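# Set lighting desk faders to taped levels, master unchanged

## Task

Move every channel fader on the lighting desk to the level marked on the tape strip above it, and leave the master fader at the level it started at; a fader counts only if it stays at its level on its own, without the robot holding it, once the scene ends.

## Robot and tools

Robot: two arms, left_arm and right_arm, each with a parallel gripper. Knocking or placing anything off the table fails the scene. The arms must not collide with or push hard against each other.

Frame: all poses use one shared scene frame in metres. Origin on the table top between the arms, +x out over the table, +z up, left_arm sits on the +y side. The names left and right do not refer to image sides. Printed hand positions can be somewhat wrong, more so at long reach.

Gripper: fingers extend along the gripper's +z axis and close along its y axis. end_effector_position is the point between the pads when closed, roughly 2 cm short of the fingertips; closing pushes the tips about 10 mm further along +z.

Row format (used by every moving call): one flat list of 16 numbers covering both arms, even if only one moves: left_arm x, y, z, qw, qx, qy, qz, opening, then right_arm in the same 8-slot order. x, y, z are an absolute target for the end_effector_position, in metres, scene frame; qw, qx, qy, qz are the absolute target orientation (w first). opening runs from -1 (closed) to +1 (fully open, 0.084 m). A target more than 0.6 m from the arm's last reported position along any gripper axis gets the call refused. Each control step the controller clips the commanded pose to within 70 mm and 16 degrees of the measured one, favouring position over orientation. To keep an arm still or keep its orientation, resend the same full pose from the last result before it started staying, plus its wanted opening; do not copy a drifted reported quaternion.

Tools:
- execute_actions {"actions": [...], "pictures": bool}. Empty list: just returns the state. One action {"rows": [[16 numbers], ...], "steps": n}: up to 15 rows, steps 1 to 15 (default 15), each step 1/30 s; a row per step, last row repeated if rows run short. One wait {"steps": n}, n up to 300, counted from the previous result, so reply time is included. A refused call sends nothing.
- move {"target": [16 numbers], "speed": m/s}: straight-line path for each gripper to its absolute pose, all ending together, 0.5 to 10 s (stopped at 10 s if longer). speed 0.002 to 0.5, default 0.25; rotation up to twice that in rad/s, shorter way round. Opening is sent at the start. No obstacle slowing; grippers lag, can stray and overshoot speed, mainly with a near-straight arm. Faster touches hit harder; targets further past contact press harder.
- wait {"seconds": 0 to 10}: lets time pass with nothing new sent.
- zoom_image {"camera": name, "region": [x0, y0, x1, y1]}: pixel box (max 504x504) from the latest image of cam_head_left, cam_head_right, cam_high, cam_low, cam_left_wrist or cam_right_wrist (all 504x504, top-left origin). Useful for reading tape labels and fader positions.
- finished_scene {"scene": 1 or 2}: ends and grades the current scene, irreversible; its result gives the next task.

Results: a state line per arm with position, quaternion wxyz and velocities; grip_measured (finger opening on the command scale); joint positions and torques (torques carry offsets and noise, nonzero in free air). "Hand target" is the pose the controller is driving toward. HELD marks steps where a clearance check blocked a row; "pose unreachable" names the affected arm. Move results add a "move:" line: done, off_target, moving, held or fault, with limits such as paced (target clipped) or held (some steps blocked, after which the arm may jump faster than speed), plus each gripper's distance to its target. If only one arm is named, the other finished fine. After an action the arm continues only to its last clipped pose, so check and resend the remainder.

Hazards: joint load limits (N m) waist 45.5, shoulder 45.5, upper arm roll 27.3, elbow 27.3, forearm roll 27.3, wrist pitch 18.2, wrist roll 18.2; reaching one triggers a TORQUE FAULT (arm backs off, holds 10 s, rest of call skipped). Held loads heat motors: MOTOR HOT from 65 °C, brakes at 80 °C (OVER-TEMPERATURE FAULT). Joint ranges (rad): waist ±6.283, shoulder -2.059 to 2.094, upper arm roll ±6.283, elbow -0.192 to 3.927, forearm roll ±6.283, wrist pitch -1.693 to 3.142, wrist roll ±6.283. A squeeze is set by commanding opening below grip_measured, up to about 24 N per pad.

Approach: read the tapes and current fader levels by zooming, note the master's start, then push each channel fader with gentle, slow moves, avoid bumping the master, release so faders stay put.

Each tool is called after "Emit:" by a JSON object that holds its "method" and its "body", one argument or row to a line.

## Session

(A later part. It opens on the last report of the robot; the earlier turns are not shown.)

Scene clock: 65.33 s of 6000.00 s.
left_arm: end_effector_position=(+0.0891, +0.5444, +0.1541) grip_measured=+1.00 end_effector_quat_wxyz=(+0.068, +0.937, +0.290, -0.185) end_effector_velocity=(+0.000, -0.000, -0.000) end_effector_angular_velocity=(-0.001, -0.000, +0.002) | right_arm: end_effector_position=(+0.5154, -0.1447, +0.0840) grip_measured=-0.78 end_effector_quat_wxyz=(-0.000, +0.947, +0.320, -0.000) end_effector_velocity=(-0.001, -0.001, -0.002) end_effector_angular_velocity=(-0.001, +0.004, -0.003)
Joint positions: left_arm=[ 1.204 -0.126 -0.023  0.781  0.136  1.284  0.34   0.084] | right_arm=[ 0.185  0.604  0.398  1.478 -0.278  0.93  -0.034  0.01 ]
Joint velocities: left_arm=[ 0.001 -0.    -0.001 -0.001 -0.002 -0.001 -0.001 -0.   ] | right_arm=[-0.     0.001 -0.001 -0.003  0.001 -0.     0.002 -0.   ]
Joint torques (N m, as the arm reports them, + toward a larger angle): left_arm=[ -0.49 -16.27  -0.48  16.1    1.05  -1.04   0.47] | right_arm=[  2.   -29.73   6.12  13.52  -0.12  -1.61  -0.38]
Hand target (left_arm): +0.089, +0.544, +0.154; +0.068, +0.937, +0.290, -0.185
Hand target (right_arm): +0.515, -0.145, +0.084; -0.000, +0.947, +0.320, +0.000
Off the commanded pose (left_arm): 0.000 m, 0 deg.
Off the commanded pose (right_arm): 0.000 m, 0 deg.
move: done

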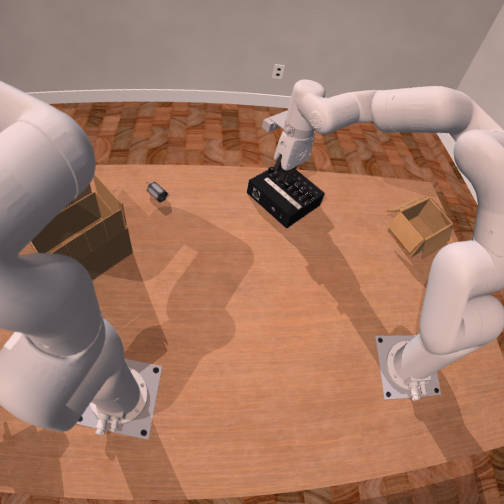

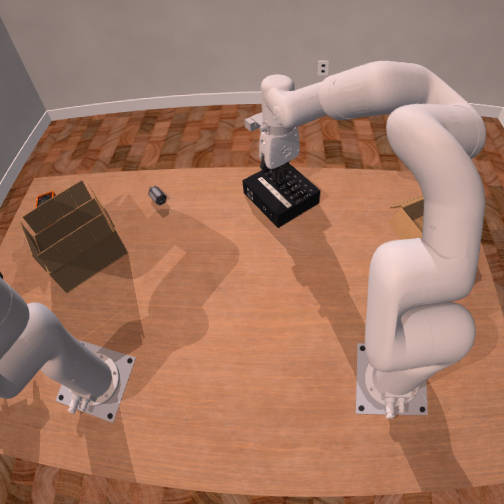

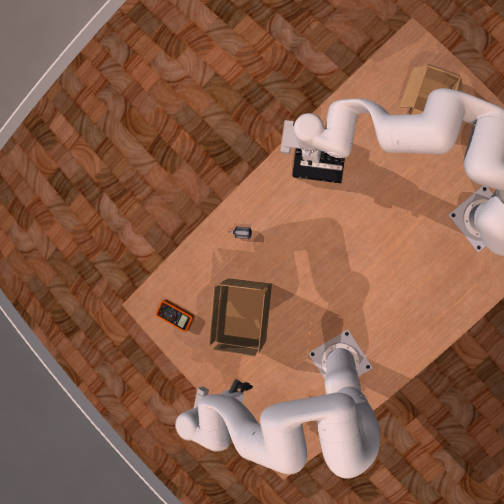

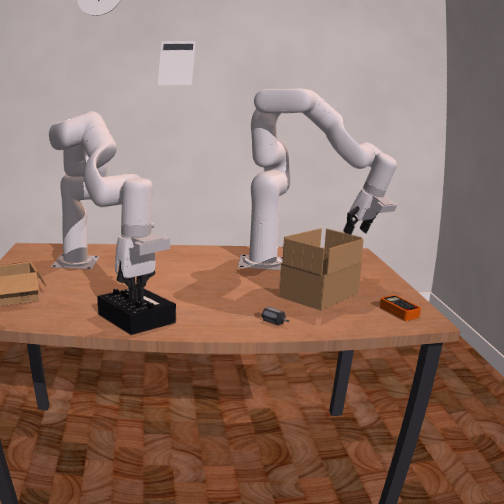

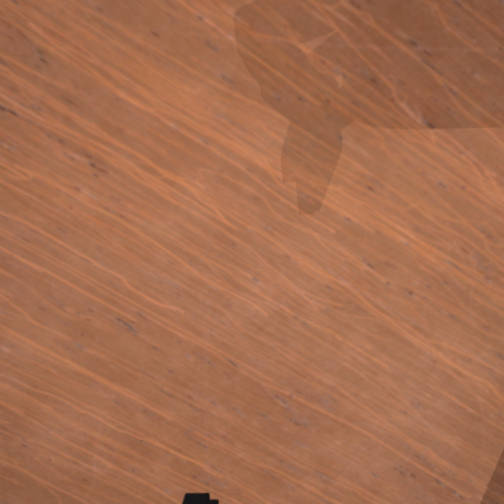

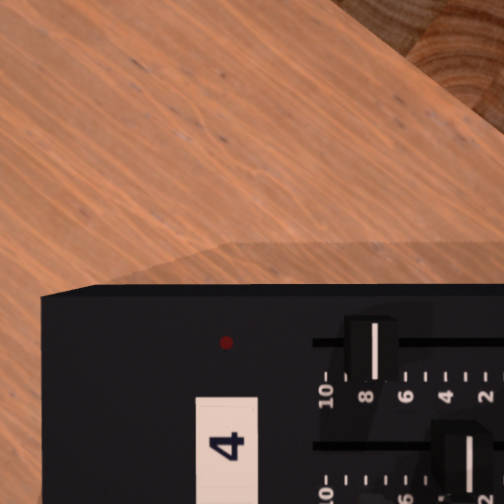

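Emit:
{"method": "execute_actions", "body": {
  "actions": [
    {"rows":[[0.0891,0.5444,0.1541,0.068,0.937,0.29,-0.185,1,0.5154,-0.1447,0.084,0,0.9475,0.32,0,-0.55],[0.0891,0.5444,0.1541,0.068,0.937,0.29,-0.185,1,0.5154,-0.1447,0.084,0,0.9475,0.32,0,-0.55],[0.0891,0.5444,0.1541,0.068,0.937,0.29,-0.185,1,0.5154,-0.1447,0.084,0,0.9475,0.32,0,-0.55],[0.0891,0.5444,0.1541,0.068,0.937,0.29,-0.185,1,0.5154,-0.1447,0.09,0,0.9475,0.32,0,-0.55],[0.0891,0.5444,0.1541,0.068,0.937,0.29,-0.185,1,0.5154,-0.1447,0.098,0,0.9475,0.32,0,-0.55]]}
  ],
  "pictures": false
}}

Emit:
{"method": "move", "body": {
  "target": [0.0891,0.5444,0.1541,0.068,0.937,0.29,-0.185,1,0.5379,-0.138,0.098,0,0.9475,0.32,0,-0.55],
  "speed": 0.04
}}

Emit:
{"method": "move", "body": {
  "target": [0.0891,0.5444,0.1541,0.068,0.937,0.29,-0.185,1,0.5379,-0.138,0.085,0,0.9475,0.32,0,-0.55],
  "speed": 0.02
}}

Emit:
{"method": "move", "body": {
  "target": [0.0891,0.5444,0.1541,0.068,0.937,0.29,-0.185,1,0.5379,-0.138,0.085,0,0.9475,0.32,0,-0.76]
}}

Scene clock: 73.60 s of 6000.00 s.
left_arm: end_effector_position=(+0.0891, +0.5444, +0.1541) grip_measured=+1.00 end_effector_quat_wxyz=(+0.068, +0.937, +0.290, -0.185) end_effector_velocity=(-0.000, -0.000, -0.000) end_effector_angular_velocity=(-0.001, +0.002, -0.000) | right_arm: end_effector_position=(+0.5146, -0.1434, +0.0977) grip_measured=-0.57 end_effector_quat_wxyz=(-0.000, +0.947, +0.321, -0.000) end_effector_velocity=(+0.005, -0.022, -0.007) end_effector_angular_velocity=(-0.022, +0.014, -0.029)
Joint positions: left_arm=[ 1.204 -0.126 -0.023  0.781  0.136  1.284  0.34   0.084] | right_arm=[ 0.183  0.584  0.406  1.487 -0.268  0.959 -0.04   0.019]
Joint velocities: left_arm=[ 0.    -0.    -0.    -0.     0.001  0.001 -0.    -0.   ] | right_arm=[-0.016  0.005 -0.02  -0.003 -0.005  0.011  0.    -0.   ]
Joint torques (N m, as the arm reports them, + toward a larger angle): left_arm=[ -0.51 -15.73  -0.35  16.3    1.17  -1.12   0.29] | right_arm=[  1.56 -31.24   5.53  13.7   -0.19  -1.    -0.51]
Hand target (left_arm): +0.089, +0.544, +0.154; +0.068, +0.937, +0.290, -0.185
Hand target (right_arm): +0.515, -0.145, +0.098; +0.000, +0.947, +0.320, -0.000
Off the commanded pose (left_arm): 0.000 m, 0 deg.
Off the commanded pose (right_arm): 0.002 m, 0 deg.
Steps of this call (steps 1 to 90: nothing new was sent; then 4.77 s passed at rest; steps 91 to 105: all 15 steps of this action). Readings (end_effector_position):
91: left_arm (+0.0891, +0.5444, +0.1541) | right_arm (+0.5156, -0.1443, +0.0840)
92: left_arm (+0.0891, +0.5444, +0.1541) | right_arm (+0.5163, -0.1451, +0.0841)
94: left_arm (+0.0891, +0.5444, +0.1541) | right_arm (+0.5168, -0.1460, +0.0842)
98: left_arm (+0.0891, +0.5444, +0.1541) | right_arm (+0.5158, -0.1457, +0.0924)
105: the state above

Scene clock: 74.77 s of 6000.00 s.
left_arm: end_effector_position=(+0.0891, +0.5444, +0.1541) grip_measured=+1.00 end_effector_quat_wxyz=(+0.068, +0.937, +0.290, -0.185) end_effector_velocity=(-0.000, -0.000, -0.000) end_effector_angular_velocity=(-0.001, +0.001, -0.000) | right_arm: end_effector_position=(+0.5378, -0.1382, +0.0981) grip_measured=-0.57 end_effector_quat_wxyz=(-0.000, +0.947, +0.320, +0.000) end_effector_velocity=(+0.002, +0.001, +0.001) end_effector_angular_velocity=(+0.000, -0.002, +0.001)
Joint positions: left_arm=[ 1.204 -0.126 -0.023  0.781  0.136  1.284  0.34   0.084] | right_arm=[ 0.205  0.66   0.393  1.613 -0.281  1.01  -0.047  0.019]
Joint velocities: left_arm=[ 0.     0.     0.    -0.001 -0.     0.     0.001 -0.   ] | right_arm=[ 0.002  0.005 -0.001  0.01  -0.001  0.003 -0.001 -0.   ]
Joint torques (N m, as the arm reports them, + toward a larger angle): left_arm=[ -0.62 -16.15  -0.44  16.25   0.91  -1.02   0.45] | right_arm=[  1.4  -32.66   5.43  13.49  -0.41  -0.97  -0.5 ]
Hand target (left_arm): +0.089, +0.544, +0.154; +0.068, +0.937, +0.290, -0.185
Hand target (right_arm): +0.538, -0.138, +0.098; -0.000, +0.947, +0.320, -0.000
Off the commanded pose (left_arm): 0.000 m, 0 deg.
Off the commanded pose (right_arm): 0.000 m, 0 deg.
move: done

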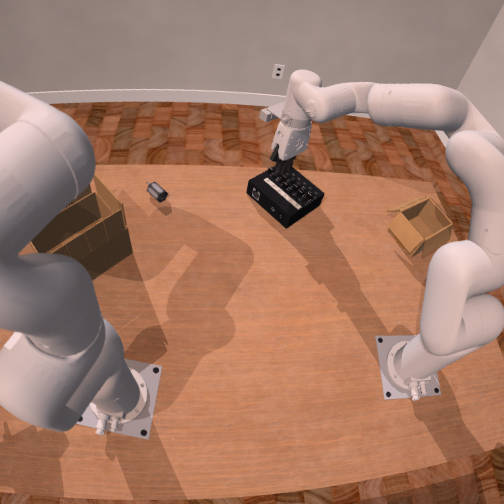

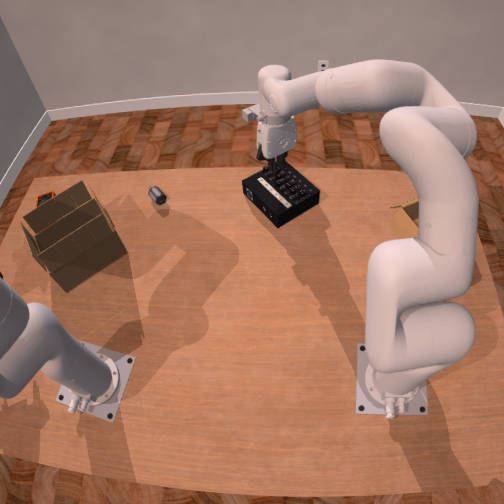

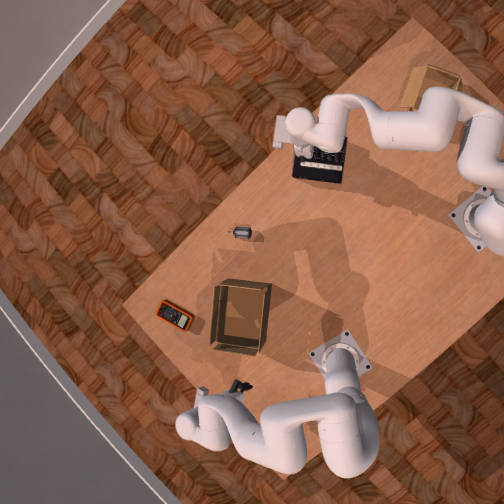

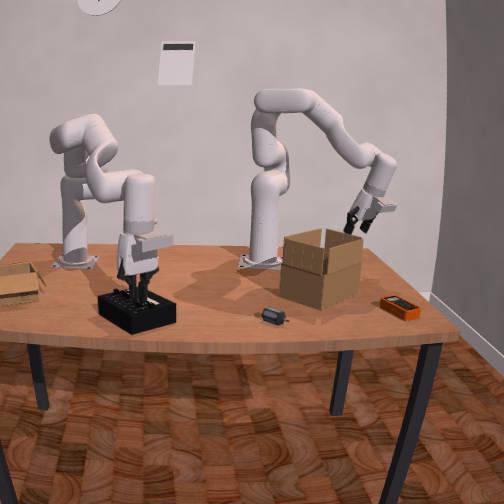

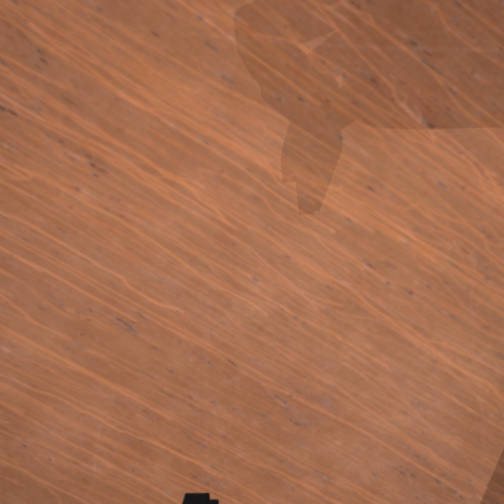

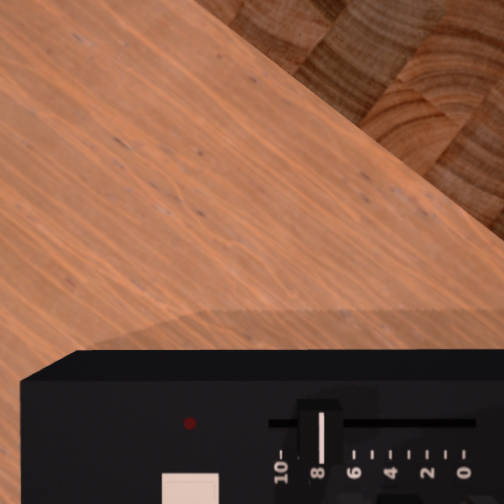

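Scene clock: 75.70 s of 6000.00 s.
left_arm: end_effector_position=(+0.0891, +0.5444, +0.1541) grip_measured=+1.00 end_effector_quat_wxyz=(+0.068, +0.937, +0.290, -0.185) end_effector_velocity=(-0.001, +0.000, +0.000) end_effector_angular_velocity=(-0.000, +0.001, +0.003) | right_arm: end_effector_position=(+0.5386, -0.1371, +0.0862) grip_measured=-0.57 end_effector_quat_wxyz=(-0.001, +0.947, +0.320, +0.002) end_effector_velocity=(+0.000, -0.001, -0.000) end_effector_angular_velocity=(-0.002, -0.000, -0.000)
Joint positions: left_arm=[ 1.204 -0.126 -0.023  0.781  0.136  1.284  0.34   0.084] | right_arm=[ 0.209  0.678  0.388  1.606 -0.289  0.982 -0.042  0.019]
Joint velocities: left_arm=[ 0.    -0.     0.002 -0.     0.001  0.001 -0.001 -0.   ] | right_arm=[-0.     0.    -0.     0.001 -0.002  0.001  0.     0.   ]
Joint torques (N m, as the arm reports them, + toward a larger angle): left_arm=[ -0.65 -16.07  -0.29  16.31   1.03  -1.12   0.43] | right_arm=[  0.56 -29.09   3.47   9.51  -0.4    0.78  -0.62]
Hand target (left_arm): +0.089, +0.544, +0.154; +0.068, +0.937, +0.290, -0.185
Hand target (right_arm): +0.538, -0.138, +0.085; -0.000, +0.947, +0.320, +0.000
Off the commanded pose (left_arm): 0.000 m, 0 deg.
Off the commanded pose (right_arm): 0.002 m, 0 deg.
move: done

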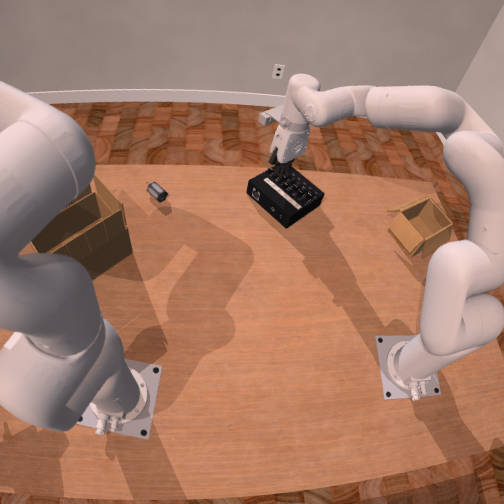

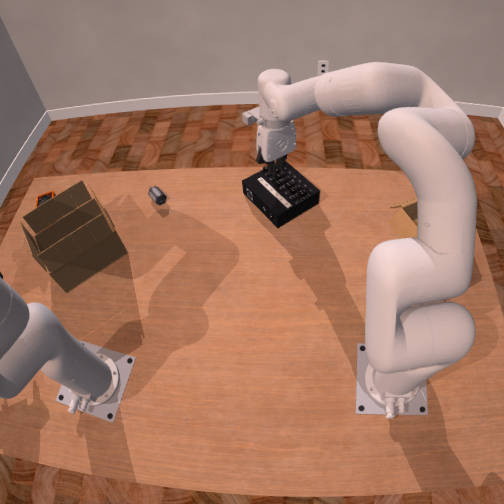

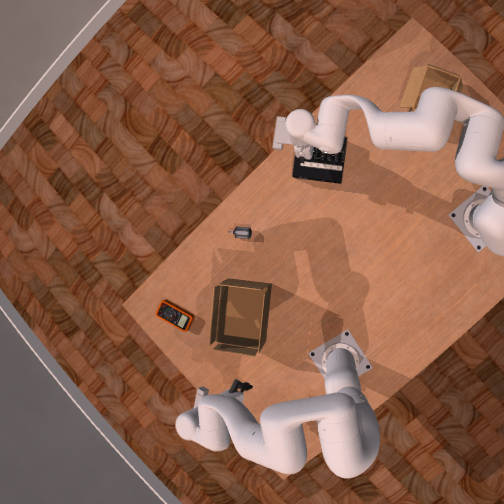

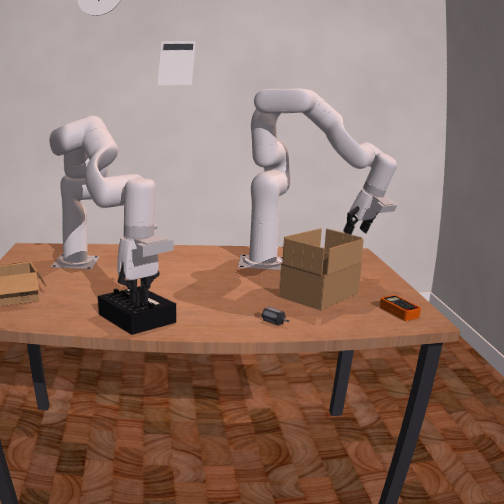

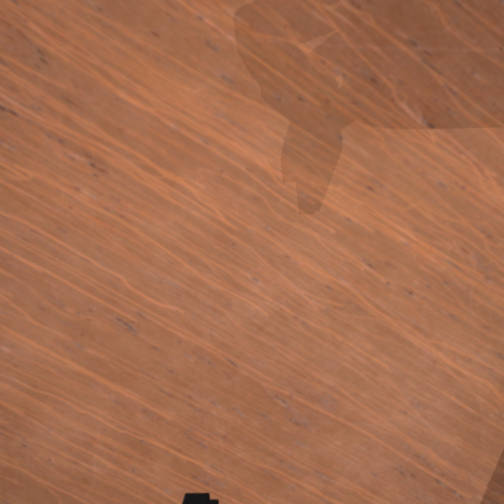

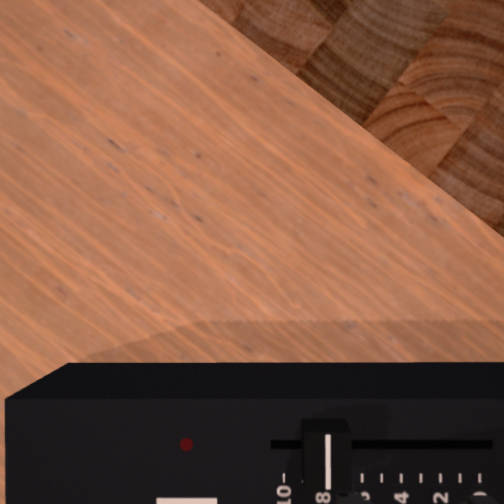

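Scene clock: 76.40 s of 6000.00 s.
left_arm: end_effector_position=(+0.0891, +0.5444, +0.1541) grip_measured=+1.00 end_effector_quat_wxyz=(+0.068, +0.937, +0.290, -0.185) end_effector_velocity=(+0.000, +0.000, +0.000) end_effector_angular_velocity=(+0.002, -0.000, +0.002) | right_arm: end_effector_position=(+0.5383, -0.1374, +0.0858) grip_measured=-0.78 end_effector_quat_wxyz=(-0.000, +0.947, +0.320, +0.001) end_effector_velocity=(+0.000, -0.001, -0.000) end_effector_angular_velocity=(-0.001, +0.001, -0.001)
Joint positions: left_arm=[ 1.204 -0.126 -0.023  0.781  0.136  1.284  0.34   0.084] | right_arm=[ 0.208  0.678  0.388  1.605 -0.289  0.982 -0.042  0.01 ]
Joint velocities: left_arm=[ 0.001 -0.    -0.     0.    -0.    -0.001 -0.002  0.   ] | right_arm=[-0.001  0.001 -0.001  0.    -0.     0.001  0.     0.   ]
Joint torques (N m, as the arm reports them, + toward a larger angle): left_arm=[ -0.54 -15.76  -0.37  16.22   1.03  -1.13   0.42] | right_arm=[  0.01 -27.07   2.24   7.8   -0.58   1.51  -0.56]
Hand target (left_arm): +0.089, +0.544, +0.154; +0.068, +0.937, +0.290, -0.185
Hand target (right_arm): +0.538, -0.138, +0.085; -0.000, +0.947, +0.320, -0.000
Off the commanded pose (left_arm): 0.000 m, 0 deg.
Off the commanded pose (right_arm): 0.001 m, 0 deg.
move: done

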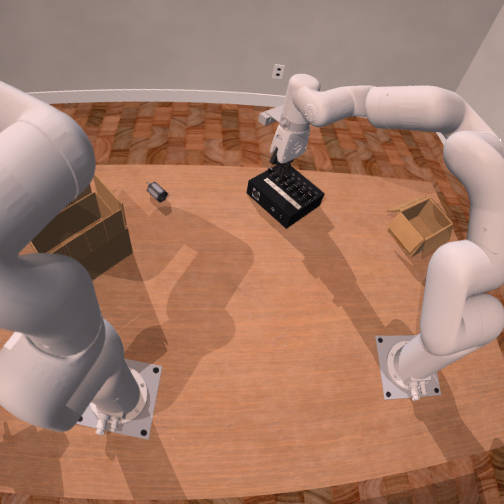

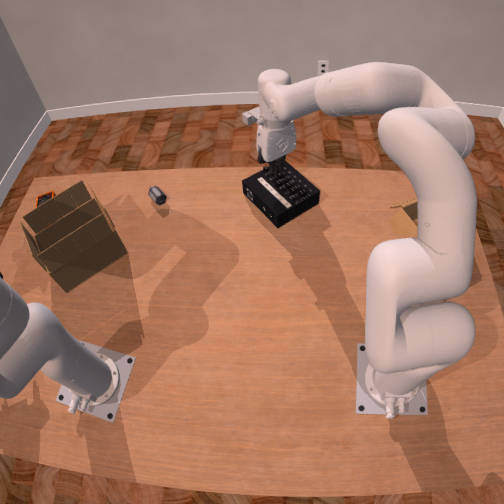

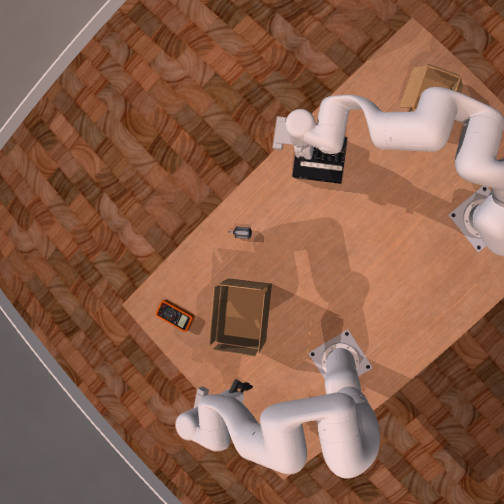

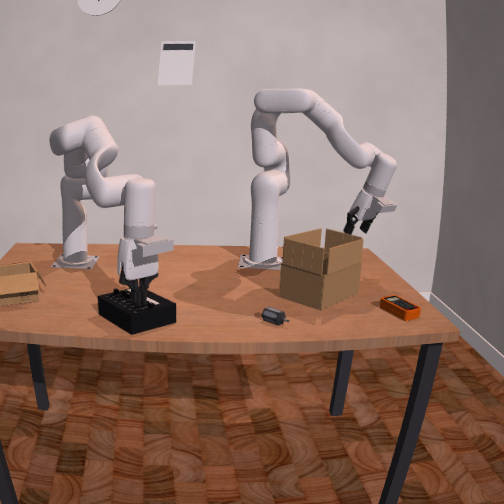

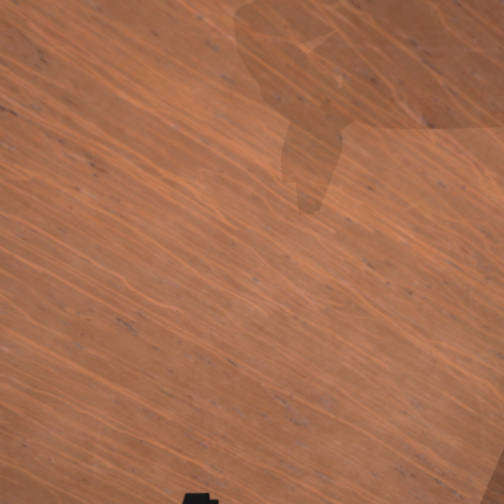

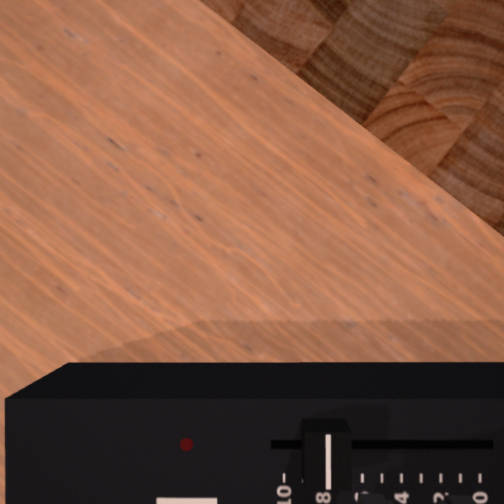

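Emit:
{"method": "move", "body": {
  "target": [0.0891,0.5444,0.1541,0.068,0.937,0.29,-0.185,1,0.5395,-0.1365,0.105,0,0.9475,0.32,0,-0.7],
  "speed": 0.02
}}

Emit:
{"method": "move", "body": {
  "target": [0.0891,0.5444,0.1541,0.068,0.937,0.29,-0.185,1,0.431,-0.128,0.15,0,0.896,-0.444,0,-1],
  "speed": 0.4
}}

Scene clock: 81.00 s of 6000.00 s.
left_arm: end_effector_position=(+0.0891, +0.5444, +0.1541) grip_measured=+1.00 end_effector_quat_wxyz=(+0.068, +0.937, +0.290, -0.185) end_effector_velocity=(+0.001, -0.001, +0.000) end_effector_angular_velocity=(-0.000, +0.001, -0.003) | right_arm: end_effector_position=(+0.5394, -0.1366, +0.1049) grip_measured=-0.72 end_effector_quat_wxyz=(+0.000, +0.947, +0.320, +0.000) end_effector_velocity=(-0.001, -0.001, -0.002) end_effector_angular_velocity=(-0.004, +0.005, -0.000)
Joint positions: left_arm=[ 1.204 -0.126 -0.023  0.781  0.136  1.284  0.34   0.084] | right_arm=[ 0.209  0.658  0.394  1.632 -0.278  1.029 -0.049  0.012]
Joint velocities: left_arm=[-0.001 -0.    -0.002  0.    -0.     0.001  0.    -0.   ] | right_arm=[-0.     0.001 -0.001 -0.001 -0.001  0.004  0.     0.   ]
Joint torques (N m, as the arm reports them, + toward a larger angle): left_arm=[ -0.19 -16.25  -0.19  16.06   1.11  -0.95   0.41] | right_arm=[  1.52 -32.98   5.56  13.66  -0.26  -0.93  -0.43]
Hand target (left_arm): +0.089, +0.544, +0.154; +0.068, +0.937, +0.290, -0.185
Hand target (right_arm): +0.539, -0.137, +0.105; +0.000, +0.947, +0.320, -0.000
Off the commanded pose (left_arm): 0.000 m, 0 deg.
Off the commanded pose (right_arm): 0.000 m, 0 deg.
After step 90, 0.33 s passed at rest.
move: done

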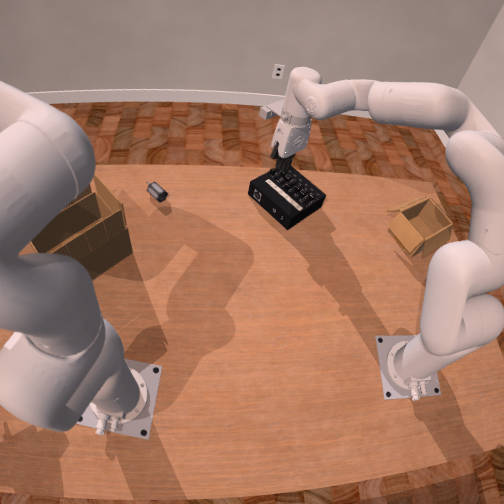

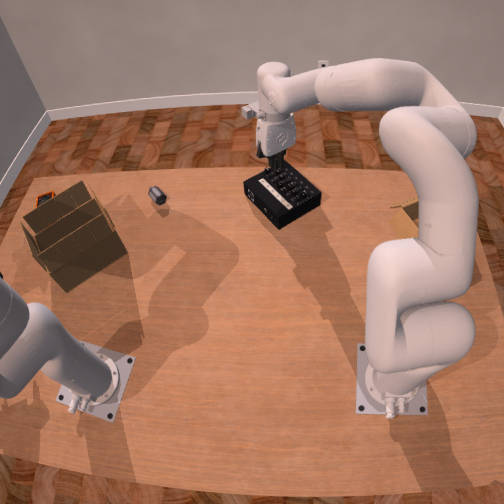

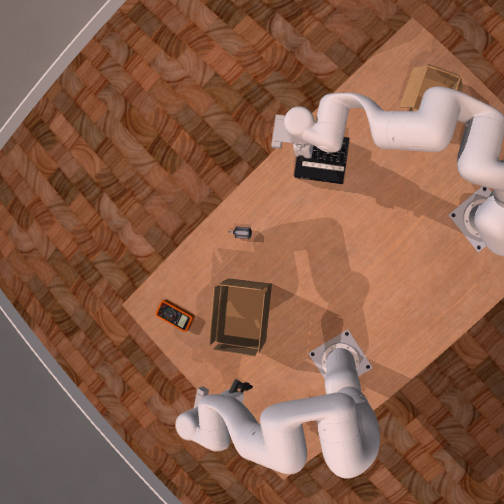

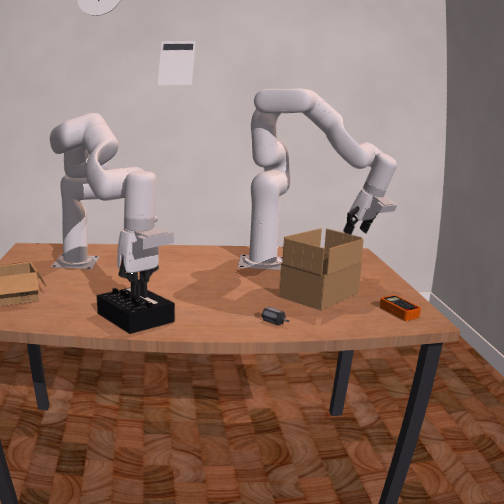

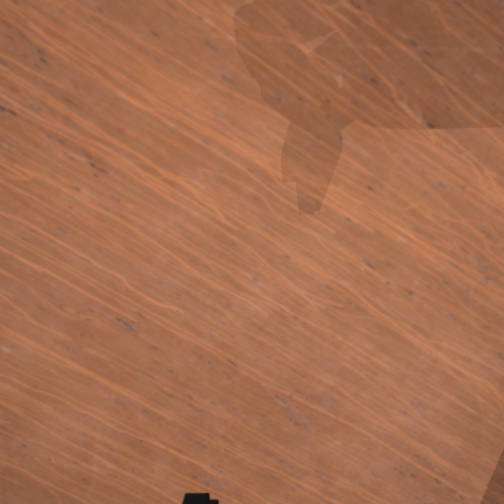

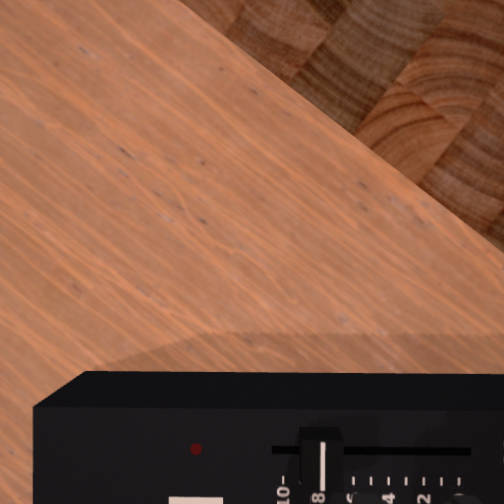

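Scene clock: 83.50 s of 6000.00 s.
left_arm: end_effector_position=(+0.0891, +0.5444, +0.1541) grip_measured=+1.00 end_effector_quat_wxyz=(+0.068, +0.937, +0.290, -0.185) end_effector_velocity=(+0.001, -0.000, -0.000) end_effector_angular_velocity=(+0.001, +0.001, -0.006) | right_arm: end_effector_position=(+0.4309, -0.1275, +0.1497) grip_measured=-1.00 end_effector_quat_wxyz=(+0.000, +0.896, -0.443, -0.000) end_effector_velocity=(-0.001, +0.000, +0.000) end_effector_angular_velocity=(-0.003, -0.002, -0.006)
Joint positions: left_arm=[ 1.204 -0.126 -0.023  0.781  0.136  1.284  0.34   0.084] | right_arm=[ 0.387  0.275  0.244  1.222 -0.08   0.958  1.517  0.   ]
Joint velocities: left_arm=[-0.001 -0.    -0.003 -0.     0.001 -0.001  0.001  0.   ] | right_arm=[ 0.002 -0.002 -0.    -0.003 -0.003 -0.001  0.01   0.   ]
Joint torques (N m, as the arm reports them, + toward a larger angle): left_arm=[ -0.42 -16.04  -0.4   16.08   1.16  -1.03   0.28] | right_arm=[  1.41 -25.71   1.99  13.75  -0.31  -0.85  -0.45]
Hand target (left_arm): +0.089, +0.544, +0.154; +0.068, +0.937, +0.290, -0.185
Hand target (right_arm): +0.431, -0.127, +0.150; -0.000, +0.896, -0.444, -0.000
Off the commanded pose (left_arm): 0.000 m, 0 deg.
Off the commanded pose (right_arm): 0.001 m, 0 deg.
move: done

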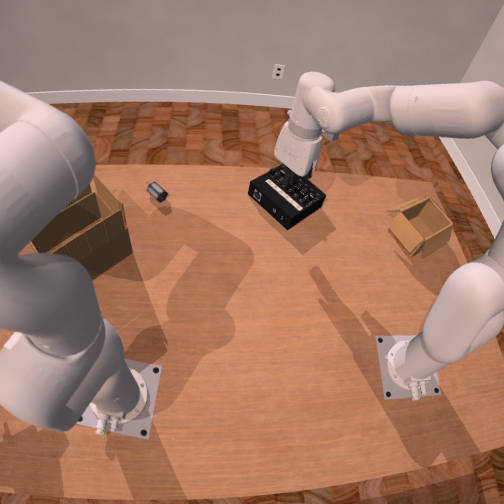

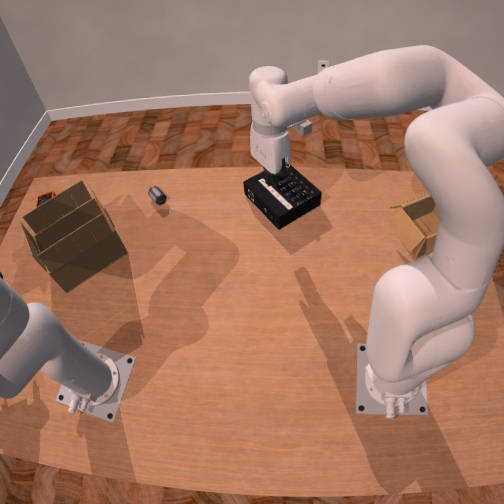

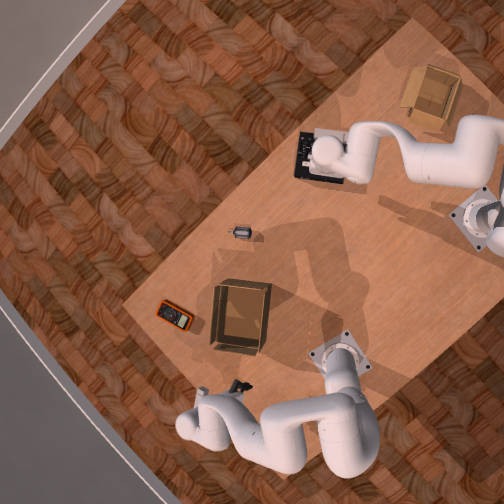

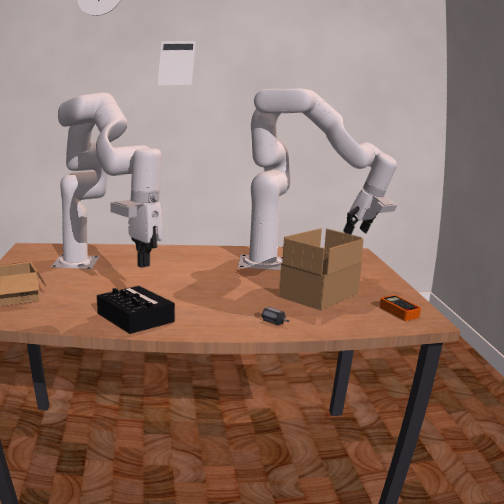

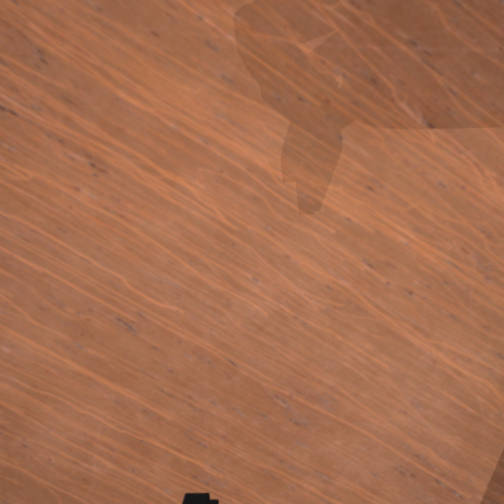

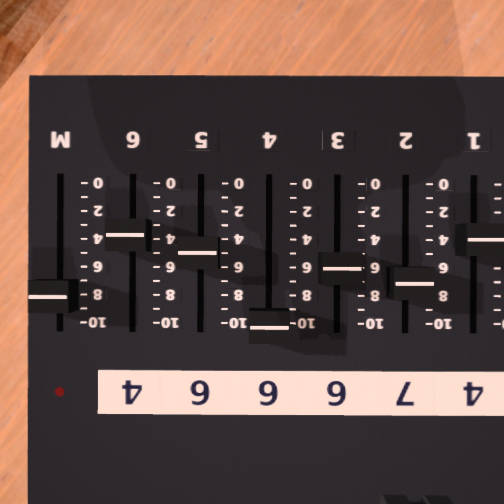

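Emit:
{"method": "move", "body": {
  "target": [0.0891,0.5444,0.1541,0.068,0.937,0.29,-0.185,1,0.4642,-0.1228,0.084,0,0.896,-0.444,0,-1],
  "speed": 0.05
}}

Emit:
{"method": "move", "body": {
  "target": [0.0891,0.5444,0.1541,0.068,0.937,0.29,-0.185,1,0.4775,-0.1403,0.084,0,0.896,-0.444,0,-1],
  "speed": 0.015
}}

Scene clock: 91.60 s of 6000.00 s.
left_arm: end_effector_position=(+0.0891, +0.5444, +0.1541) grip_measured=+1.00 end_effector_quat_wxyz=(+0.068, +0.937, +0.290, -0.185) end_effector_velocity=(+0.000, -0.001, -0.000) end_effector_angular_velocity=(-0.001, +0.000, -0.001) | right_arm: end_effector_position=(+0.4644, -0.1226, +0.0843) grip_measured=-1.00 end_effector_quat_wxyz=(-0.000, +0.896, -0.444, -0.000) end_effector_velocity=(+0.002, +0.001, +0.000) end_effector_angular_velocity=(+0.002, -0.004, +0.002)
Joint positions: left_arm=[ 1.204 -0.126 -0.023  0.781  0.136  1.284  0.34   0.084] | right_arm=[ 0.395  0.468  0.217  1.3   -0.129  0.845  1.525  0.   ]
Joint velocities: left_arm=[-0.001  0.    -0.    -0.001 -0.    -0.     0.    -0.   ] | right_arm=[ 0.     0.004  0.     0.005 -0.002 -0.003 -0.001  0.   ]
Joint torques (N m, as the arm reports them, + toward a larger angle): left_arm=[ -0.2  -16.27  -0.24  16.21   1.23  -1.02   0.37] | right_arm=[  1.38 -28.94   2.66  12.95  -0.28  -0.84  -0.49]
Hand target (left_arm): +0.089, +0.544, +0.154; +0.068, +0.937, +0.290, -0.185
Hand target (right_arm): +0.464, -0.123, +0.084; -0.000, +0.896, -0.444, -0.000
Off the commanded pose (left_arm): 0.000 m, 0 deg.
Off the commanded pose (right_arm): 0.000 m, 0 deg.
After step 90, 3.30 s passed at rest.
move: done

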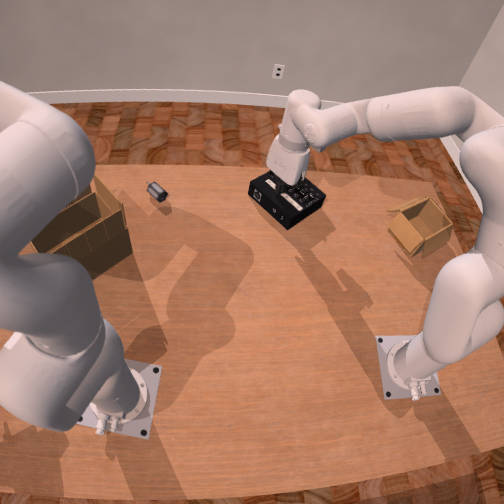

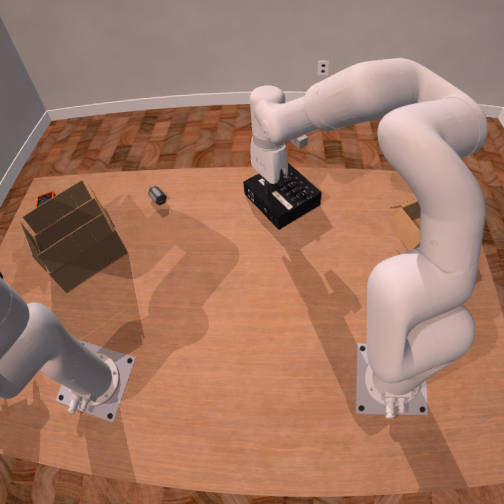

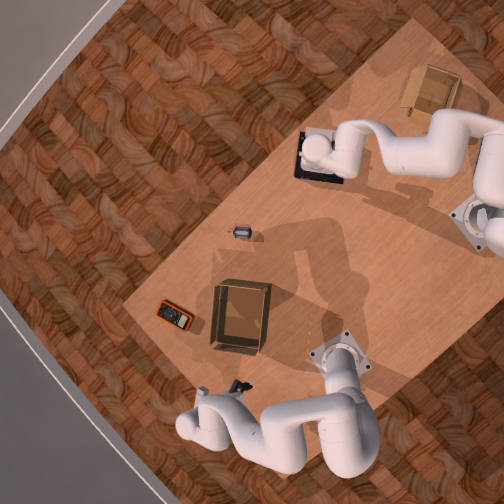

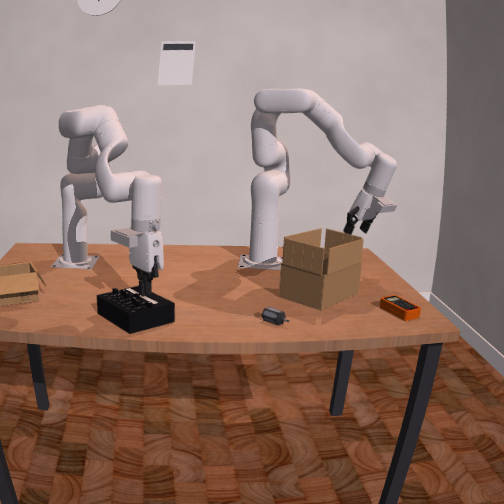

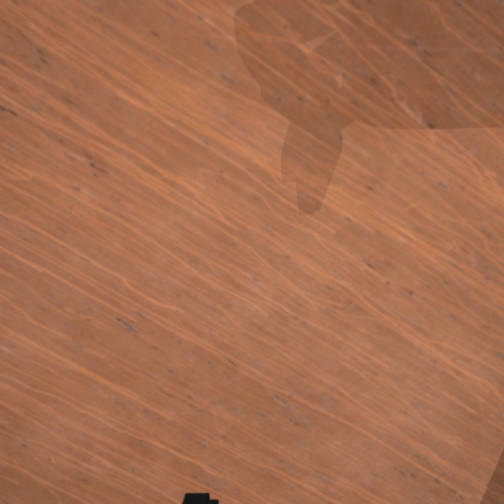

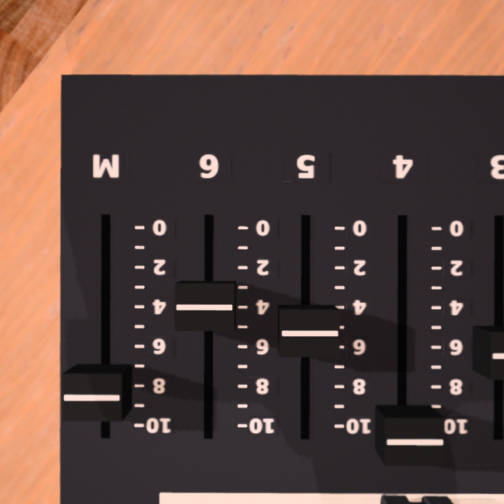

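Scene clock: 93.33 s of 6000.00 s.
left_arm: end_effector_position=(+0.0891, +0.5444, +0.1541) grip_measured=+1.00 end_effector_quat_wxyz=(+0.068, +0.937, +0.290, -0.185) end_effector_velocity=(-0.000, -0.001, -0.000) end_effector_angular_velocity=(-0.003, +0.001, -0.001) | right_arm: end_effector_position=(+0.4774, -0.1404, +0.0840) grip_measured=-1.00 end_effector_quat_wxyz=(+0.000, +0.896, -0.444, +0.000) end_effector_velocity=(-0.001, -0.000, -0.001) end_effector_angular_velocity=(-0.001, +0.003, +0.002)
Joint positions: left_arm=[ 1.204 -0.126 -0.023  0.781  0.136  1.284  0.34   0.084] | right_arm=[ 0.366  0.477  0.207  1.314 -0.126  0.85   1.484  0.   ]
Joint velocities: left_arm=[-0.    -0.    -0.001 -0.002 -0.001  0.001  0.001 -0.   ] | right_arm=[-0.001  0.     0.    -0.002  0.001  0.001 -0.002  0.   ]
Joint torques (N m, as the arm reports them, + toward a larger angle): left_arm=[ -0.32 -16.    -0.35  16.29   1.02  -1.03   0.41] | right_arm=[  1.01 -29.42   2.36  13.08  -0.45  -0.83  -0.46]
Hand target (left_arm): +0.089, +0.544, +0.154; +0.068, +0.937, +0.290, -0.185
Hand target (right_arm): +0.477, -0.140, +0.084; +0.000, +0.896, -0.444, +0.000
Off the commanded pose (left_arm): 0.000 m, 0 deg.
Off the commanded pose (right_arm): 0.000 m, 0 deg.
move: done

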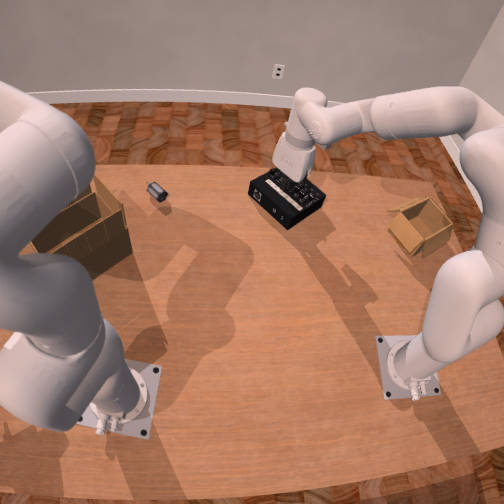

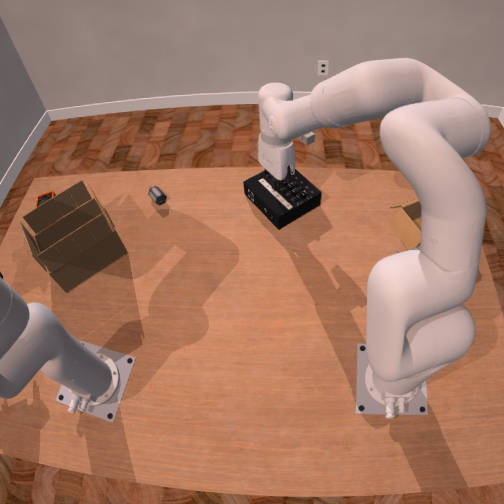

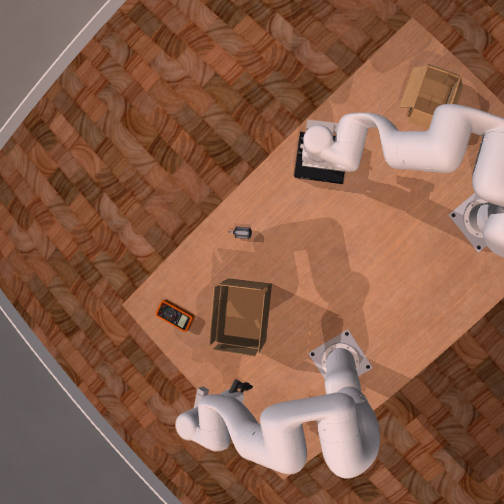

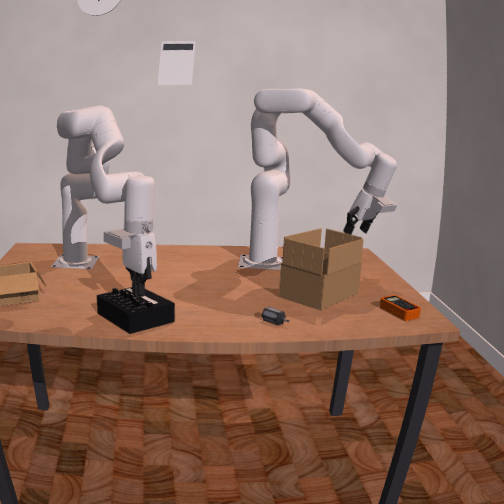

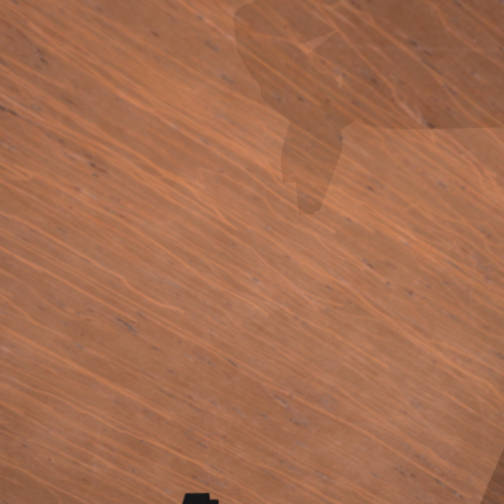

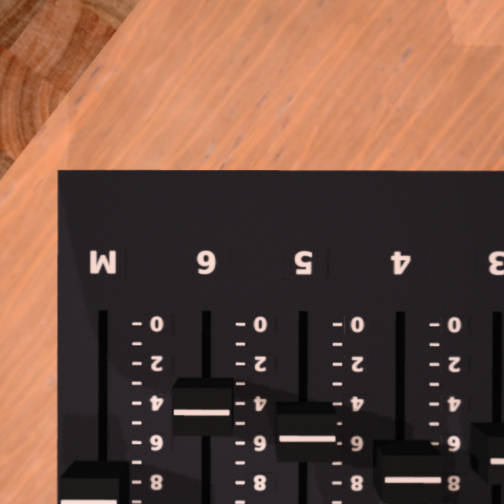

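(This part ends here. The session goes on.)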